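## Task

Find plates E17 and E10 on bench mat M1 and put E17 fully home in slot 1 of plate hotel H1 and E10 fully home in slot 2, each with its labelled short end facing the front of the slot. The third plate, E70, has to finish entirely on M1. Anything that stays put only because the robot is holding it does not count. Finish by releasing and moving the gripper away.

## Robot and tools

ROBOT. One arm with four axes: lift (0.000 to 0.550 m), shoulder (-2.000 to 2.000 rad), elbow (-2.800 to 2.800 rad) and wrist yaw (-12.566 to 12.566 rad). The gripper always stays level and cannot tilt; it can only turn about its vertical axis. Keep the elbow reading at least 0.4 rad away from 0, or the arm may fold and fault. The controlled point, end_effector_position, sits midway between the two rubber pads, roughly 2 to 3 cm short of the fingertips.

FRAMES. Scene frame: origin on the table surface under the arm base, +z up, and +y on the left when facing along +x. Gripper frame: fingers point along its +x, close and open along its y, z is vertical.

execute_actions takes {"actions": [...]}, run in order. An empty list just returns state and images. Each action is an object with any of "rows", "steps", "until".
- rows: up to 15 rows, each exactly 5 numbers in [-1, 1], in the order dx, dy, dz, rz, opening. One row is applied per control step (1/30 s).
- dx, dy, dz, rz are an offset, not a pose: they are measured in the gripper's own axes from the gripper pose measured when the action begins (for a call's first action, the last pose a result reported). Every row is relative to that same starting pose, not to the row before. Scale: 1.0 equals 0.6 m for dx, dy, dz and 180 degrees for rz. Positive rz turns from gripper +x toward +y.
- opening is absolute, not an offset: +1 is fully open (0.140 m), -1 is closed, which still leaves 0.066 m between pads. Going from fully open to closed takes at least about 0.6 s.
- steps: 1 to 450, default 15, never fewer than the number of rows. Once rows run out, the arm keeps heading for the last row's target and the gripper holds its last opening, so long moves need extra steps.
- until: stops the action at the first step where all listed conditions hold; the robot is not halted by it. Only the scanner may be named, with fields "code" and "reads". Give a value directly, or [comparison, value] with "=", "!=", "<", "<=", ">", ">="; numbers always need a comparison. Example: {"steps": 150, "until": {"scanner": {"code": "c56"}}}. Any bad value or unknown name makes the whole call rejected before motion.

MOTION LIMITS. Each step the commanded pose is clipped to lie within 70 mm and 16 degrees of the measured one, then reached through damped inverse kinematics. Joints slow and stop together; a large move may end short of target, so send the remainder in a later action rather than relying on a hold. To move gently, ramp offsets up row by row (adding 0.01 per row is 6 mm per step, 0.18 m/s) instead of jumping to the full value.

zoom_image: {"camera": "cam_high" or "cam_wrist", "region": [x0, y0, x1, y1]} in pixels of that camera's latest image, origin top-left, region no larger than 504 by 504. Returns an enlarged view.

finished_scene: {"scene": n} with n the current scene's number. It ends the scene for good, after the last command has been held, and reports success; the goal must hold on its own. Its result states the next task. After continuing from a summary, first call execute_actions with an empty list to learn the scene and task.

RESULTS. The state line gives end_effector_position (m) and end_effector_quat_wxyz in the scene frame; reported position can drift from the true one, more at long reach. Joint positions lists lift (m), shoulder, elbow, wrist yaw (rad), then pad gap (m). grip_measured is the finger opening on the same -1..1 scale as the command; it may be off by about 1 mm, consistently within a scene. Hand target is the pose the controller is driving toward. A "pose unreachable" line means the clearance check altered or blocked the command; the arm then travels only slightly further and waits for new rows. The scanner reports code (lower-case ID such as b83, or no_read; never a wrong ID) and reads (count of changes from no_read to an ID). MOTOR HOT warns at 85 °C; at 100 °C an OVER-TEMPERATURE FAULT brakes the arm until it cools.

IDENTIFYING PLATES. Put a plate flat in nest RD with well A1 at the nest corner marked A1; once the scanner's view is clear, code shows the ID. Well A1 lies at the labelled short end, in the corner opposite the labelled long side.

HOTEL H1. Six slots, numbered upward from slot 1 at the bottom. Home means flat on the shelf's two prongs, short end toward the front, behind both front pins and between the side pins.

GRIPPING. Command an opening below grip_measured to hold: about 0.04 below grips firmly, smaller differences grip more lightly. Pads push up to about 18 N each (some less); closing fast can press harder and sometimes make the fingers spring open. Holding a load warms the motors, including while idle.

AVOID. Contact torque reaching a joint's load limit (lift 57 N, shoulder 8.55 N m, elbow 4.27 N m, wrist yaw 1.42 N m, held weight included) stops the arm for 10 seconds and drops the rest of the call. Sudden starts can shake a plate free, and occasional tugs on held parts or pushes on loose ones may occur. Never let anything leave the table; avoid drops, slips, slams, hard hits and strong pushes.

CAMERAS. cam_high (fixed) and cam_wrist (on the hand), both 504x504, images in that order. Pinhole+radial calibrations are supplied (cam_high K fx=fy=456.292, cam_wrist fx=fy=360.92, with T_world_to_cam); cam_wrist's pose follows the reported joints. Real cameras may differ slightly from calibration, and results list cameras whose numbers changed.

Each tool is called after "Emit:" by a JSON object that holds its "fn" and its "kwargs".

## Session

Emit:
{"fn": "execute_actions", "kwargs": {"actions": []}}

Scene clock: 0.00 s.
end_effector_position=(+0.5882, -0.2304, +0.2523) grip_measured=+1.00 end_effector_quat_wxyz=(+0.833, -0.000, -0.000, +0.553)
Joint positions: [ 0.247 -0.987 -2.706 -1.419  0.14 ]
Hand target: +0.588, -0.230, +0.252; +0.833, -0.000, -0.000, +0.553
scanner: code=no_read reads=0
camera_calibration (this result's frames):
cam_wrist: T_world_to_cam=[[0.919646, -0.392739, -0.00255902, -0.622197], [-0.237038, -0.549834, -0.800934, 0.20231], [0.313151, 0.737183, -0.598747, 0.232486], [0, 0, 0, 1]] pos_world=[0.547353, -0.304509, 0.299645]

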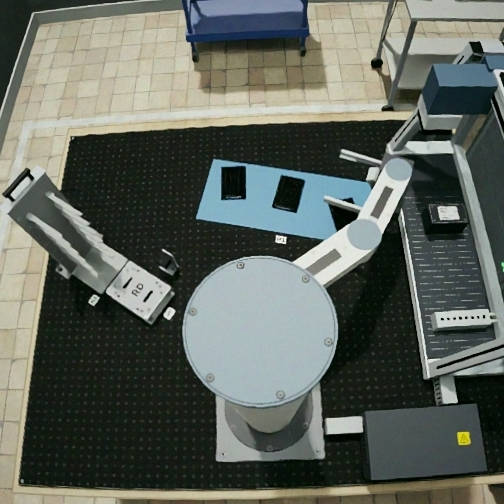

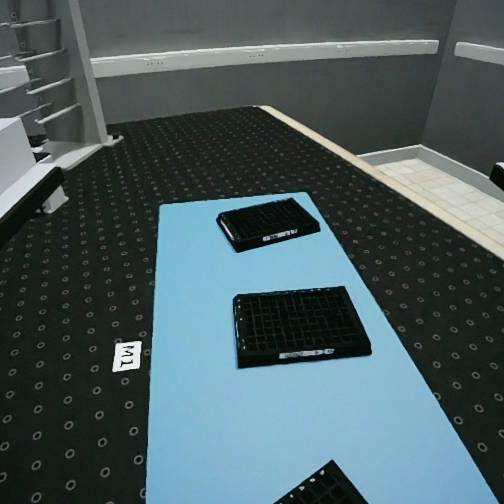

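Emit:
{"fn": "zoom_image", "kwargs": {"camera": "cam_wrist", "region": [200, 190, 390, 380]}}

Region (200, 190, 390, 380) of cam_wrist's 504x504 image, scaled by 2.653, with more detail than that image has.

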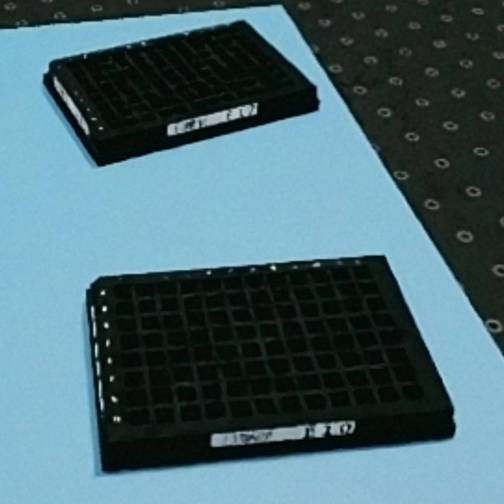

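Emit:
{"fn": "execute_actions", "kwargs": {"actions": [{"rows":[[-0.088,0.122,0,-0.373,1]],"steps":70}]}}

Scene clock: 19.07 s.
end_effector_position=(+0.5002, -0.2502, +0.2523) grip_measured=+1.00 end_effector_quat_wxyz=(+1.000, -0.000, -0.000, +0.000)
Joint positions: [ 0.247 -1.763 -1.276 -3.244  0.14 ]
Hand target: +0.500, -0.250, +0.252; +1.000, -0.000, -0.000, -0.000
Off the commanded pose: 0.000 m, 0 deg.
scanner: code=no_read reads=0
camera_calibration (this result's frames):
cam_wrist: T_world_to_cam=[[-0.00383474, -0.999989, -0.00255902, -0.239081], [-0.598737, 0.00434565, -0.800934, 0.490137], [0.800937, -0.0015392, -0.598747, -0.154193], [0, 0, 0, 1]] pos_world=[0.416045, -0.241445, 0.299633]

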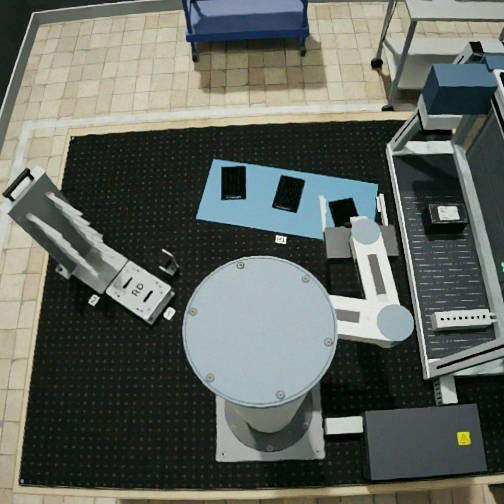

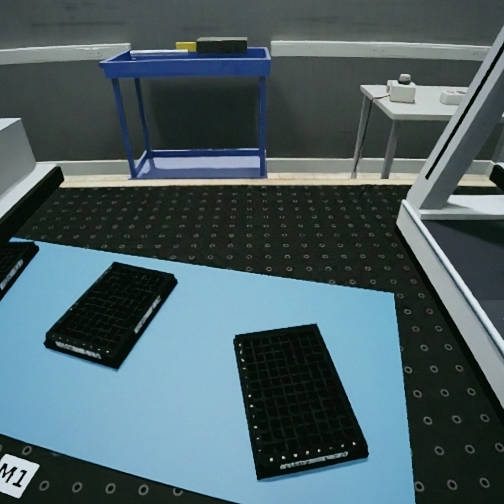

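Emit:
{"fn": "zoom_image", "kwargs": {"camera": "cam_wrist", "region": [220, 315, 390, 485]}}

Emit:
{"fn": "zoom_image", "kwargs": {"camera": "cam_wrist", "region": [0, 220, 190, 390]}}

Region (220, 315, 390, 485) of cam_wrist's 504x504 image, scaled by 2.965, with more detail than that image has.

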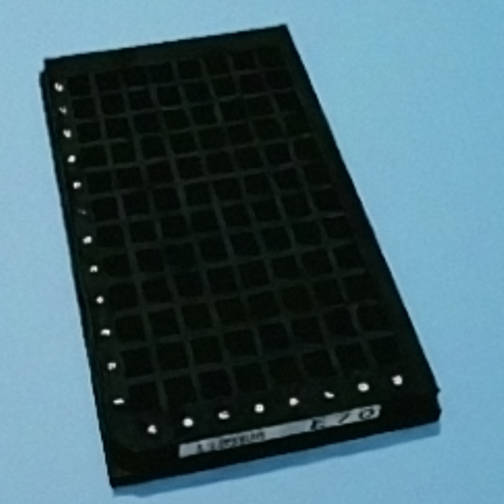

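Region (0, 220, 190, 390) of cam_wrist's 504x504 image, scaled by 2.653, with more detail than that image has; it fills the top 451 rows of this view, and the rest is white.

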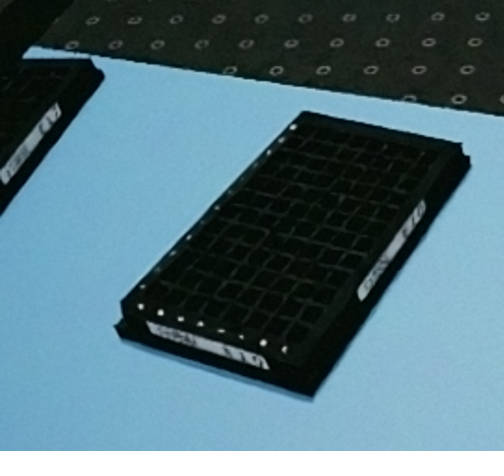

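Emit:
{"fn": "execute_actions", "kwargs": {"actions": [{"rows":[[0.22,0.57,-0.27,0,0.2]],"steps":80}]}}

Scene clock: 42.40 s.
end_effector_position=(+0.6322, +0.0915, +0.0902) grip_measured=+0.20 end_effector_quat_wxyz=(+1.000, -0.000, -0.000, -0.000)
Joint positions: [ 0.085 -0.512 -1.369 -4.403  0.11 ]
Hand target: +0.632, +0.092, +0.090; +1.000, -0.000, -0.000, +0.000
Off the commanded pose: 0.000 m, 0 deg.
scanner: code=no_read reads=0
camera_calibration (this result's frames):
cam_wrist: T_world_to_cam=[[-0.00428249, -0.999988, -0.00255902, 0.103011], [-0.598735, 0.00461374, -0.800934, 0.437909], [0.800936, -0.00189782, -0.598747, -0.356421], [0, 0, 0, 1]] pos_world=[0.548103, 0.100313, 0.137594]

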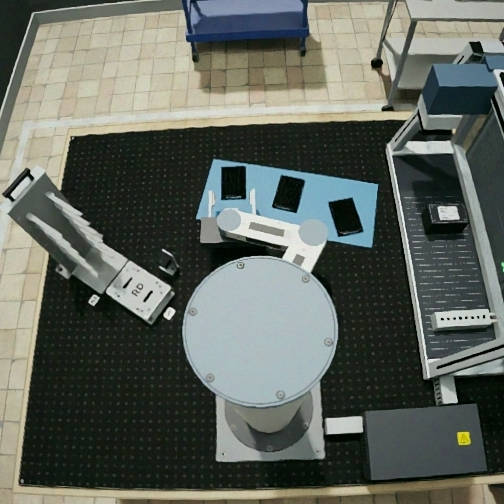

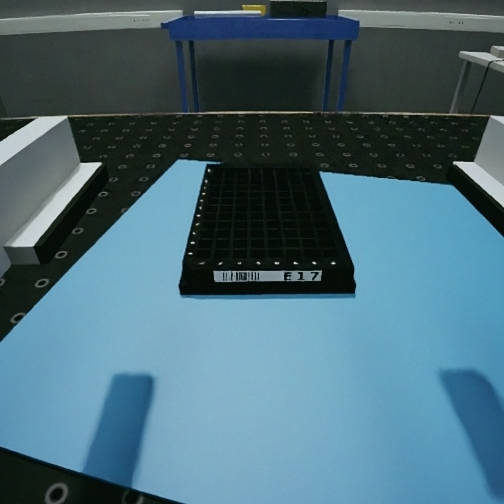

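Emit:
{"fn": "execute_actions", "kwargs": {"actions": [{"rows":[[0.2,0.002,0,0,0.2]],"steps":30},{"rows":[[0,0,-0.116,0,0.2]],"steps":32},{"rows":[[0,0,0,0,0],[0,0,0,0,-0.2],[0,0,0,0,-0.3],[0,0,0,0,-0.35],[0,0,0,0,-0.4],[0,0,0,0,-0.43],[0,0,0,0,-0.46],[0,0,0,0,-0.49],[0,0,0,0,-0.52]],"steps":22},{"rows":[[0,0,0.01,0,-0.52],[0,0,0.02,0,-0.52],[0,0,0.03,0,-0.52],[0,0,0.05,0,-0.52],[0,0,0.07,0,-0.52],[0,0,0.1,0,-0.52],[0,0,0.11,0,-0.52]],"steps":20}]}}

Scene clock: 59.00 s.
end_effector_position=(+0.7523, +0.0927, +0.0867) grip_measured=-0.47 end_effector_quat_wxyz=(+1.000, -0.000, -0.000, -0.000)
Joint positions: [ 0.082 -0.283 -2.066 -3.935  0.086]
Hand target: +0.752, +0.093, +0.087; +1.000, -0.000, -0.000, -0.000
Off the commanded pose: 0.000 m, 0 deg.
scanner: code=no_read reads=0
camera_calibration (this result's frames):
cam_wrist: T_world_to_cam=[[-0.00450511, -0.999987, -0.00255902, 0.104875], [-0.598734, 0.00474703, -0.800934, 0.506877], [0.800936, -0.00207613, -0.598747, -0.454697], [0, 0, 0, 1]] pos_world=[0.66814, 0.101523, 0.133995]

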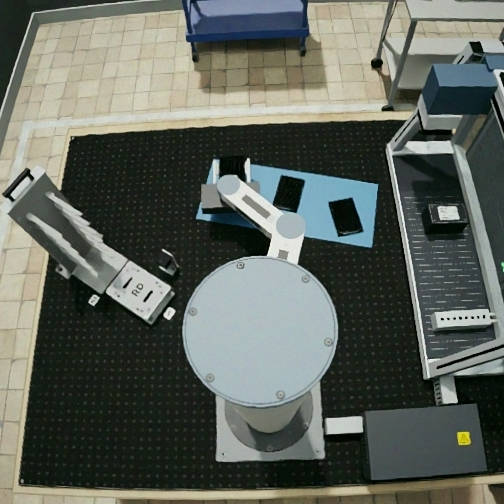

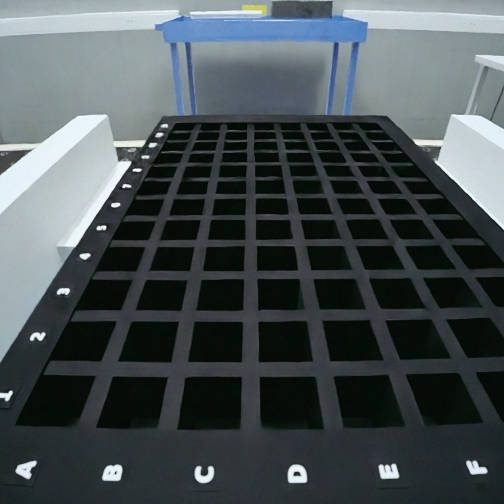

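Emit:
{"fn": "execute_actions", "kwargs": {"actions": [{"rows":[[-0.01,0,0.01,0.01,-0.52],[-0.02,0.01,0.02,0.02,-0.52],[-0.04,0.02,0.04,0.03,-0.52],[-0.06,0.03,0.06,0.05,-0.52],[-0.09,0.04,0.09,0.07,-0.52],[-0.42,0.212,0.23,0.3,-0.52]],"steps":70},{"rows":[[0,0.01,0,0,-0.52],[0,0.02,0,0,-0.52],[0,0.04,0,0,-0.52],[0,0.06,0,0,-0.52],[0,0.09,0,0,-0.52],[0.008,0.357,0,0,-0.52]],"steps":50}]}}

Emit:
{"fn": "zoom_image", "kwargs": {"camera": "cam_wrist", "region": [120, 0, 420, 150]}}

Scene clock: 74.33 s.
end_effector_position=(+0.3298, +0.3499, +0.2247) grip_measured=-0.47 end_effector_quat_wxyz=(+0.891, -0.000, -0.000, +0.454)
Joint positions: [ 0.22   0.336 -0.981 -4.695  0.086]
Hand target: +0.330, +0.350, +0.225; +0.891, -0.000, -0.000, +0.454
Off the commanded pose: 0.000 m, 0 deg.
scanner: code=no_read reads=0
camera_calibration (this result's frames):
cam_wrist: T_world_to_cam=[[0.806896, -0.590688, -0.00255902, -0.050305], [-0.355329, -0.481919, -0.800934, 0.453258], [0.471869, 0.64718, -0.598747, -0.151788], [0, 0, 0, 1]] pos_world=[0.273271, 0.286953, 0.272018]

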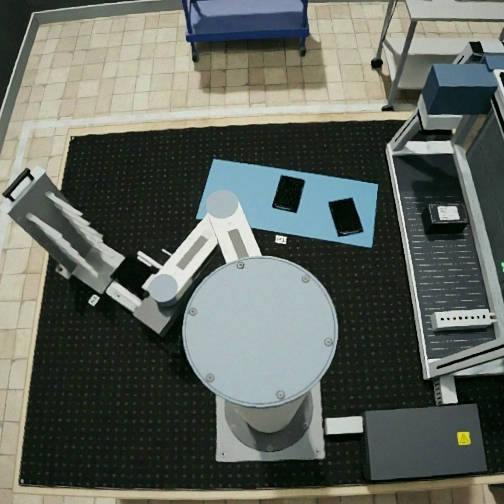

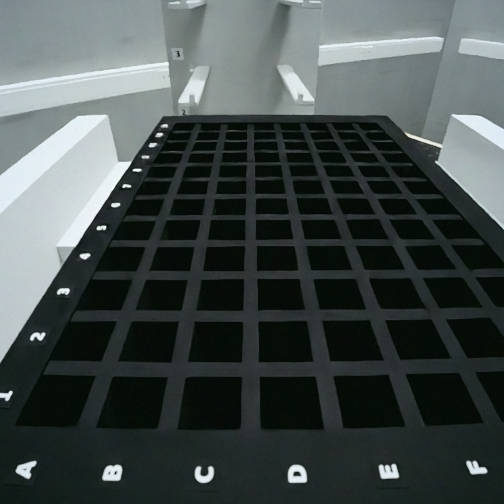

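Region (120, 0, 420, 150) of cam_wrist's 504x504 image, scaled by 1.680, with more detail than that image has.

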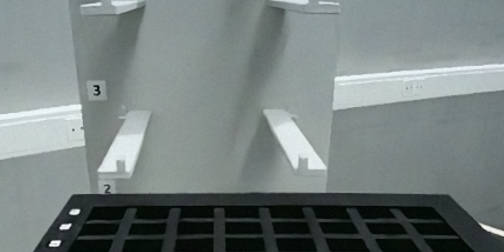

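Emit:
{"fn": "execute_actions", "kwargs": {"actions": [{"rows":[[0.01,0.004,-0.01,0.004,-0.52],[0.02,0.008,-0.02,0.008,-0.52],[0.03,0.012,-0.04,0.011,-0.52],[0.0385,0.0135,-0.06,0.011,-0.52],[0.0385,0.0135,-0.11,0.011,-0.52]],"steps":30}]}}

Emit:
{"fn": "zoom_image", "kwargs": {"camera": "cam_wrist", "region": [120, 0, 420, 150]}}

Scene clock: 93.13 s.
end_effector_position=(+0.3369, +0.3733, +0.1586) grip_measured=-0.47 end_effector_quat_wxyz=(+0.883, -0.000, -0.000, +0.469)
Joint positions: [ 0.154  0.355 -1.084 -4.577  0.086]
Hand target: +0.337, +0.373, +0.159; +0.883, -0.000, -0.000, +0.469
Off the commanded pose: 0.000 m, 0 deg.
scanner: code=no_read reads=0
camera_calibration (this result's frames):
cam_wrist: T_world_to_cam=[[0.826491, -0.562945, -0.00255902, -0.0593494], [-0.338758, -0.493708, -0.800934, 0.412979], [0.449618, 0.662832, -0.598747, -0.208187], [0, 0, 0, 1]] pos_world=[0.282556, 0.308474, 0.205966]

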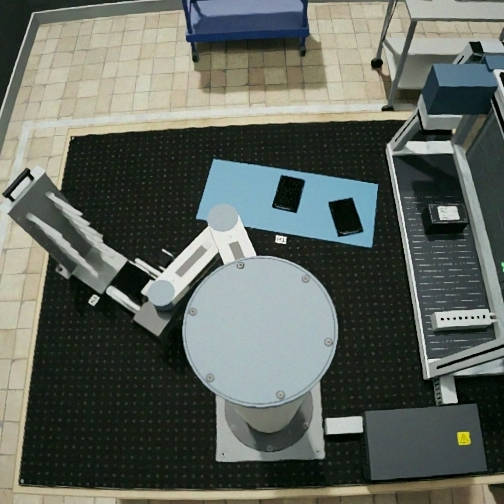

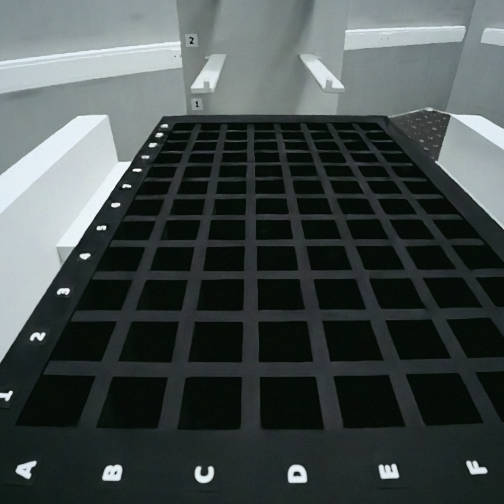

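Region (120, 0, 420, 150) of cam_wrist's 504x504 image, scaled by 1.680, with more detail than that image has.

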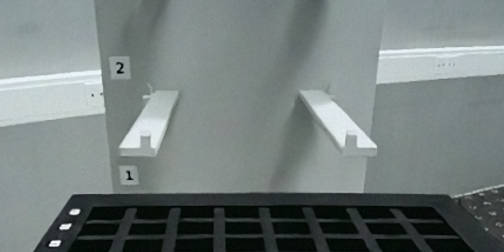

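Emit:
{"fn": "execute_actions", "kwargs": {"actions": [{"rows":[[0,0.001,-0.01,0,-0.52],[0,0.001,-0.02,0,-0.52],[0,0.001,-0.03,0,-0.52],[0,0.001,-0.04,0,-0.52],[0,0.001,-0.051,0,-0.52]],"steps":20},{"rows":[[0.01,0,0,0,-0.52],[0.02,0,0,0,-0.52],[0.03,0,0,0,-0.52],[0.045,0,0,0,-0.52],[0.06,0,0,0,-0.52],[0.075,0,0,0,-0.52],[0.09,0,0,0,-0.52],[0.105,0,0,0,-0.52],[0.12,0,0,0,-0.52],[0.135,0,0,0,-0.52],[0.15,0,0,0,-0.52],[0.165,0,0,0,-0.52],[0.18,0,0,0,-0.52],[0.2,0,0,0,-0.52],[0.3,0,0,0,-0.52]],"steps":50}]}}

Scene clock: 106.60 s.
end_effector_position=(+0.4370, +0.5229, +0.1280) grip_measured=-0.47 end_effector_quat_wxyz=(+0.883, -0.000, -0.000, +0.469)
Joint positions: [ 0.123  0.652 -2.061 -3.898  0.086]
Hand target: +0.437, +0.523, +0.128; +0.883, -0.000, -0.000, +0.469
Off the commanded pose: 0.000 m, 0 deg.
scanner: code=no_read reads=0
camera_calibration (this result's frames):
cam_wrist: T_world_to_cam=[[0.826646, -0.562716, -0.00255902, -0.0581301], [-0.338621, -0.493802, -0.800934, 0.496196], [0.449435, 0.662956, -0.598747, -0.370704], [0, 0, 0, 1]] pos_world=[0.382683, 0.458072, 0.175314]

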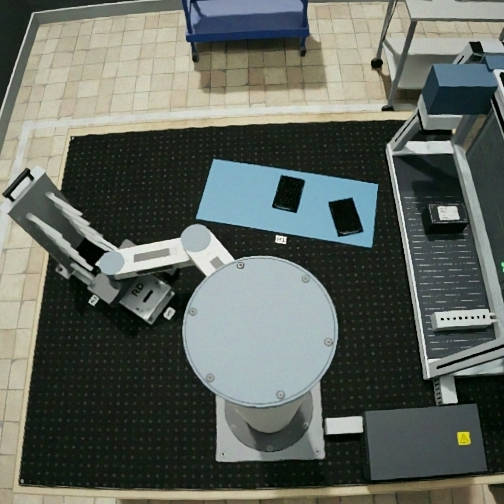

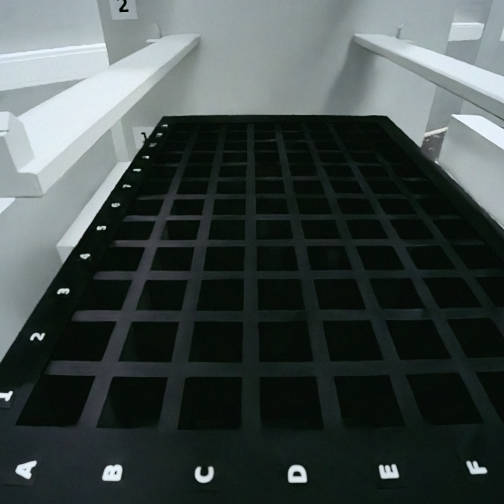

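Emit:
{"fn": "execute_actions", "kwargs": {"actions": [{"rows":[[0.005,0,-0.002,0,-0.52],[0.01,0,-0.004,0,-0.52],[0.02,-0.001,-0.006,0,-0.52],[0.03,-0.001,-0.008,0,-0.52],[0.04,-0.001,-0.008,0,-0.52],[0.047,-0.001,-0.008,0,-0.52]],"steps":20},{"rows":[[0,0,-0.003,0,-0.52],[0,0,-0.006,0,-0.52],[0,0,-0.009,0,-0.52],[0,0,-0.012,0,-0.52],[0,0,-0.015,0,-0.52],[0,0,-0.017,0,-0.52]],"steps":16}]}}

Scene clock: 124.30 s.
end_effector_position=(+0.4533, +0.5456, +0.1130) grip_measured=-0.47 end_effector_quat_wxyz=(+0.884, -0.000, -0.000, +0.468)
Joint positions: [ 0.108  0.746 -2.291 -3.764  0.086]
Hand target: +0.453, +0.546, +0.113; +0.884, -0.000, -0.000, +0.468
Off the commanded pose: 0.000 m, 0 deg.
scanner: code=no_read reads=0
camera_calibration (this result's frames):
cam_wrist: T_world_to_cam=[[0.824688, -0.565581, -0.00255902, -0.0563788], [-0.340333, -0.492624, -0.800934, 0.501115], [0.451733, 0.661392, -0.598747, -0.402227], [0, 0, 0, 1]] pos_world=[0.39874, 0.481004, 0.160383]

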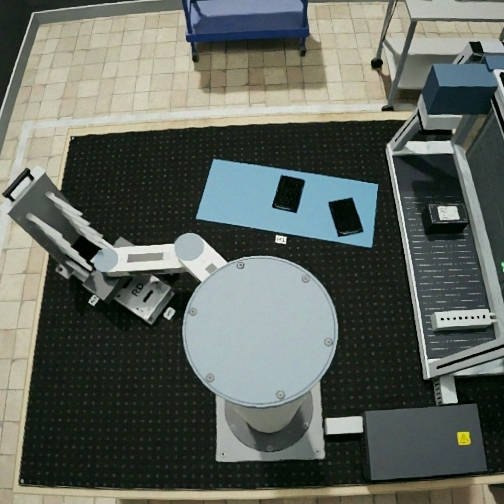

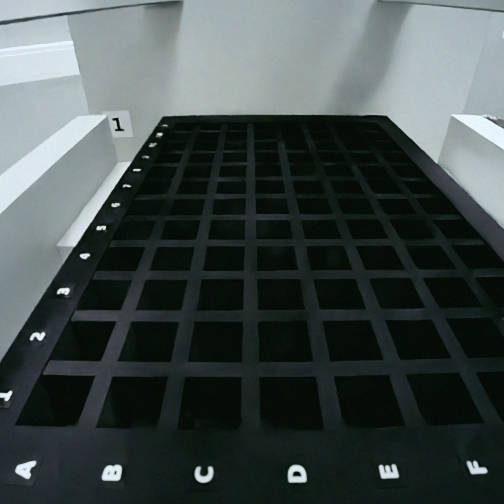

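Emit:
{"fn": "execute_actions", "kwargs": {"actions": [{"rows":[[0,0,-0.002,0,-0.52],[0,0,-0.004,0,-0.52],[0,0,-0.005,0,-0.52]],"steps":12},{"rows":[[0,0,0,0,-0.45],[0,0,0,0,-0.4],[0,0,0,0,-0.2],[0,0,0,0,0.2]],"steps":15},{"rows":[[-0.31,0,0.02,0,0.2]],"steps":45}]}}

Emit:
{"fn": "zoom_image", "kwargs": {"camera": "cam_wrist", "region": [170, 10, 370, 200]}}

Scene clock: 135.67 s.
end_effector_position=(+0.3485, +0.3917, +0.1228) grip_measured=+0.20 end_effector_quat_wxyz=(+0.884, -0.000, -0.000, +0.468)
Joint positions: [ 0.118  0.374 -1.183 -4.5    0.11 ]
Hand target: +0.349, +0.392, +0.123; +0.884, -0.000, -0.000, +0.468
Off the commanded pose: 0.000 m, 0 deg.
scanner: code=no_read reads=0
camera_calibration (this result's frames):
cam_wrist: T_world_to_cam=[[0.825106, -0.564972, -0.00255902, -0.0573467], [-0.339968, -0.492875, -0.800934, 0.397466], [0.451244, 0.661726, -0.598747, -0.2472], [0, 0, 0, 1]] pos_world=[0.293991, 0.327081, 0.170187]

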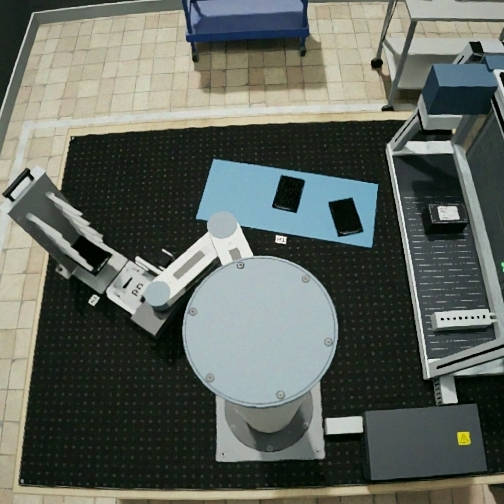

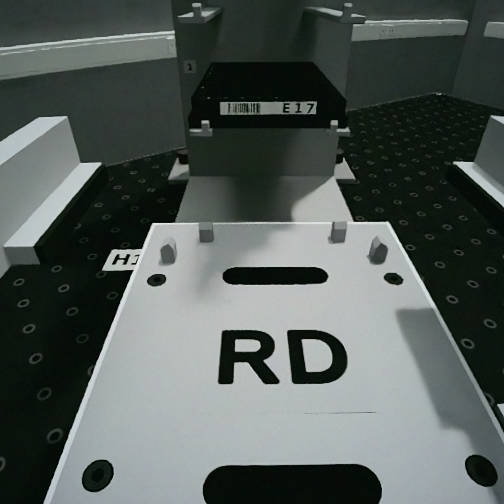

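Region (170, 10, 370, 200) of cam_wrist's 504x504 image, scaled by 2.520, with more detail than that image has; it fills the top 479 rows of this view, and the rest is white.

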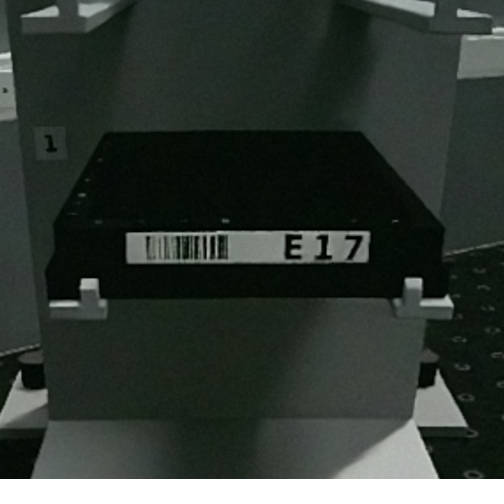

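Emit:
{"fn": "execute_actions", "kwargs": {"actions": [{"rows":[[-0.03,0,0.16,0,0.2]],"steps":25},{"rows":[[0,-0.333,0,0,0.2]],"steps":32},{"rows":[[-0.37,-0.473,-0.24,-0.393,0.2]],"steps":80}]}}

Scene clock: 154.57 s.
end_effector_position=(+0.6136, -0.0782, +0.0748) grip_measured=+0.20 end_effector_quat_wxyz=(+0.992, -0.000, -0.000, -0.130)
Joint positions: [ 0.07  -0.977 -1.251 -4.315  0.11 ]
Hand target: +0.614, -0.078, +0.075; +0.992, -0.000, -0.000, -0.130
Off the commanded pose: 0.000 m, 0 deg.
scanner: code=no_read reads=0
camera_calibration (this result's frames):
cam_wrist: T_world_to_cam=[[-0.260926, -0.965355, -0.00255902, 0.0934269], [-0.577473, 0.158208, -0.800934, 0.414164], [0.773591, -0.207507, -0.598747, -0.350356], [0, 0, 0, 1]] pos_world=[0.534579, -0.0480354, 0.122183]

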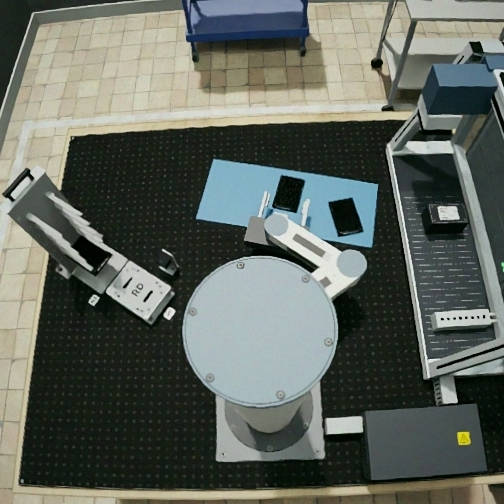

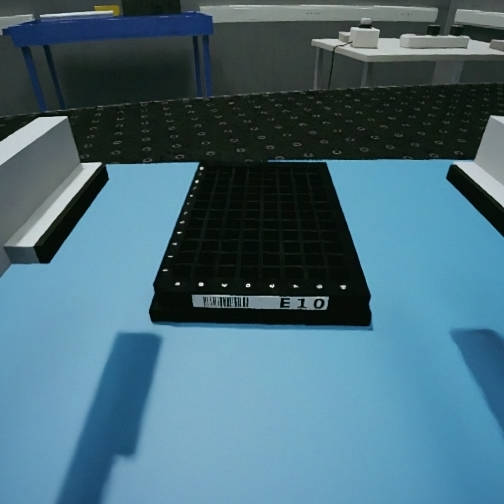

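Emit:
{"fn": "execute_actions", "kwargs": {"actions": [{"rows":[[0.1425,0.006,0,-0.0095,0.2]],"steps":25},{"rows":[[0,0,-0.0903,0,0.2]],"steps":28},{"rows":[[0,0,0,0,0],[0,0,0,0,-0.2],[0,0,0,0,-0.3],[0,0,0,0,-0.35],[0,0,0,0,-0.4],[0,0,0,0,-0.43],[0,0,0,0,-0.46],[0,0,0,0,-0.49],[0,0,0,0,-0.52]],"steps":22},{"rows":[[0,0,0.01,0,-0.52],[0,0,0.02,0,-0.52],[0,0,0.03,0,-0.52],[0,0,0.05,0,-0.52],[0,0,0.07,0,-0.52],[0,0,0.1,0,-0.52],[0,0,0.11,0,-0.52]],"steps":20},{"rows":[[-0.01,0.01,0.01,0.01,-0.52],[-0.02,0.02,0.02,0.02,-0.52],[-0.04,0.04,0.04,0.03,-0.52],[-0.06,0.06,0.06,0.05,-0.52],[-0.09,0.08,0.09,0.07,-0.52],[-0.467,0.412,0.23,0.403,-0.52]],"steps":85},{"rows":[[0,0.01,0,0,-0.52],[0,0.02,0,0,-0.52],[0,0.04,0,0,-0.52],[0.01,0.06,0,0,-0.52],[0.01,0.09,0,0,-0.52],[0.059,0.368,0,0,-0.52]],"steps":50},{"rows":[[0,0,-0.01,0,-0.52],[0,0,-0.02,0,-0.52],[0,0,-0.04,0,-0.52],[0,0,-0.06,0,-0.52],[0,0,-0.078,0,-0.52]],"steps":22}]}}

Scene clock: 180.23 s.
end_effector_position=(+0.3365, +0.3733, +0.1778) grip_measured=-0.47 end_effector_quat_wxyz=(+0.883, -0.000, -0.000, +0.469)
Joint positions: [ 0.173  0.357 -1.084 -4.58   0.086]
Hand target: +0.337, +0.373, +0.178; +0.883, -0.000, -0.000, +0.469
Off the commanded pose: 0.000 m, 0 deg.
scanner: code=no_read reads=0
camera_calibration (this result's frames):
cam_wrist: T_world_to_cam=[[0.826109, -0.563505, -0.00255902, -0.0585918], [-0.339092, -0.493478, -0.800934, 0.428261], [0.450068, 0.662526, -0.598747, -0.196545], [0, 0, 0, 1]] pos_world=[0.282082, 0.308537, 0.225178]

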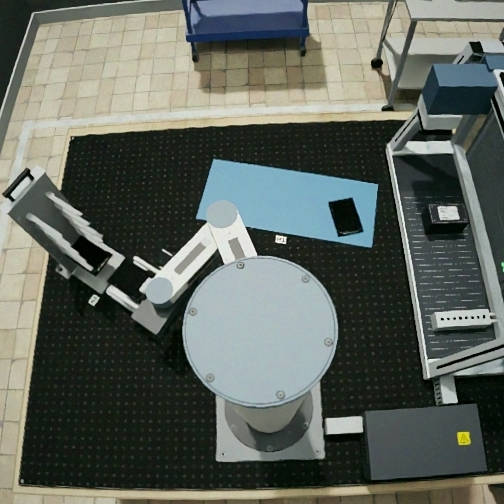

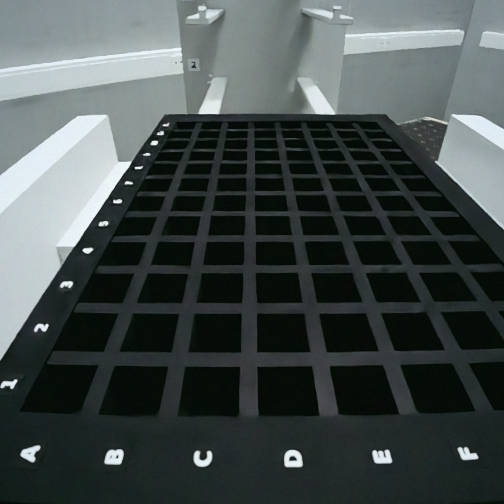

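Emit:
{"fn": "execute_actions", "kwargs": {"actions": [{"rows":[[0.01,0,0,0,-0.52],[0.02,0,0,0,-0.52],[0.03,0,0,0,-0.52],[0.045,0,0,0,-0.52],[0.06,0,0,0,-0.52],[0.075,0,0,0,-0.52],[0.09,0,0,0,-0.52],[0.105,0,0,0,-0.52],[0.12,0,0,0,-0.52],[0.135,0,0,0,-0.52],[0.15,0,0,0,-0.52],[0.165,0,0,0,-0.52],[0.18,0,0,0,-0.52],[0.2,0,0,0,-0.52],[0.3,0,0,0,-0.52]],"steps":45},{"rows":[[0.005,0,-0.002,0,-0.52],[0.01,0,-0.004,0,-0.52],[0.02,0,-0.005,0,-0.52],[0.03,0,-0.005,0,-0.52],[0.04,0,-0.005,0,-0.52],[0.0435,0,-0.005,0,-0.52]],"steps":20},{"rows":[[0,0,-0.003,0,-0.52],[0,0,-0.006,0,-0.52],[0,0,-0.009,0,-0.52],[0,0,-0.012,0,-0.52],[0,0,-0.015,0,-0.52],[0,0,-0.0175,0,-0.52]],"steps":18},{"rows":[[0,0,0,0,-0.45],[0,0,0,0,-0.4],[0,0,0,0,-0.2],[0,0,0,0,0.2]],"steps":15},{"rows":[[-0.31,0,0.01,0,0.2]],"steps":45}]}}

Emit:
{"fn": "zoom_image", "kwargs": {"camera": "cam_wrist", "region": [160, 30, 380, 250]}}

Scene clock: 204.13 s.
end_effector_position=(+0.3476, +0.3900, +0.1707) grip_measured=+0.20 end_effector_quat_wxyz=(+0.884, -0.000, -0.000, +0.468)
Joint positions: [ 0.166  0.372 -1.173 -4.506  0.11 ]
Hand target: +0.348, +0.390, +0.171; +0.884, -0.000, -0.000, +0.468
Off the commanded pose: 0.000 m, 0 deg.
scanner: code=no_read reads=0
camera_calibration (this result's frames):
cam_wrist: T_world_to_cam=[[0.82551, -0.564381, -0.00255902, -0.0577789], [-0.339616, -0.493118, -0.800934, 0.434555], [0.45077, 0.662048, -0.598747, -0.216945], [0, 0, 0, 1]] pos_world=[0.293071, 0.325306, 0.218008]

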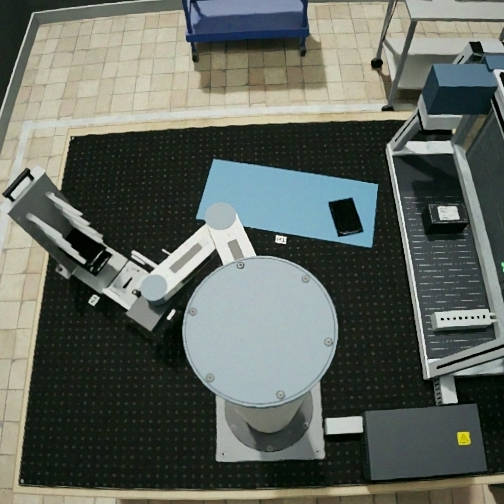

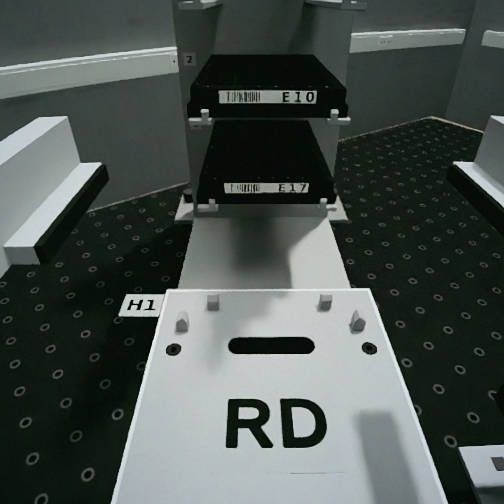

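Region (160, 30, 380, 250) of cam_wrist's 504x504 image, scaled by 2.291, with more detail than that image has.

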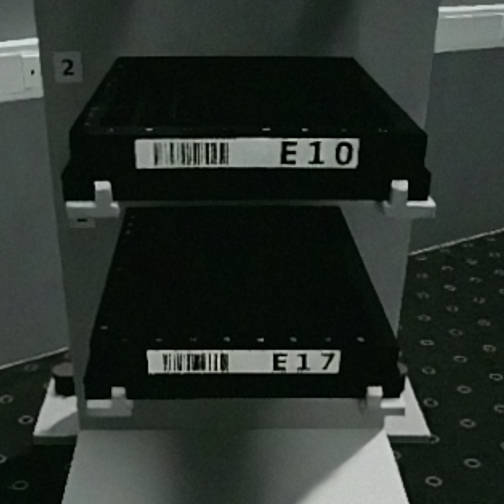

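Emit:
{"fn": "finished_scene", "kwargs": {"scene": 2}}

The scene is finished: the task was done.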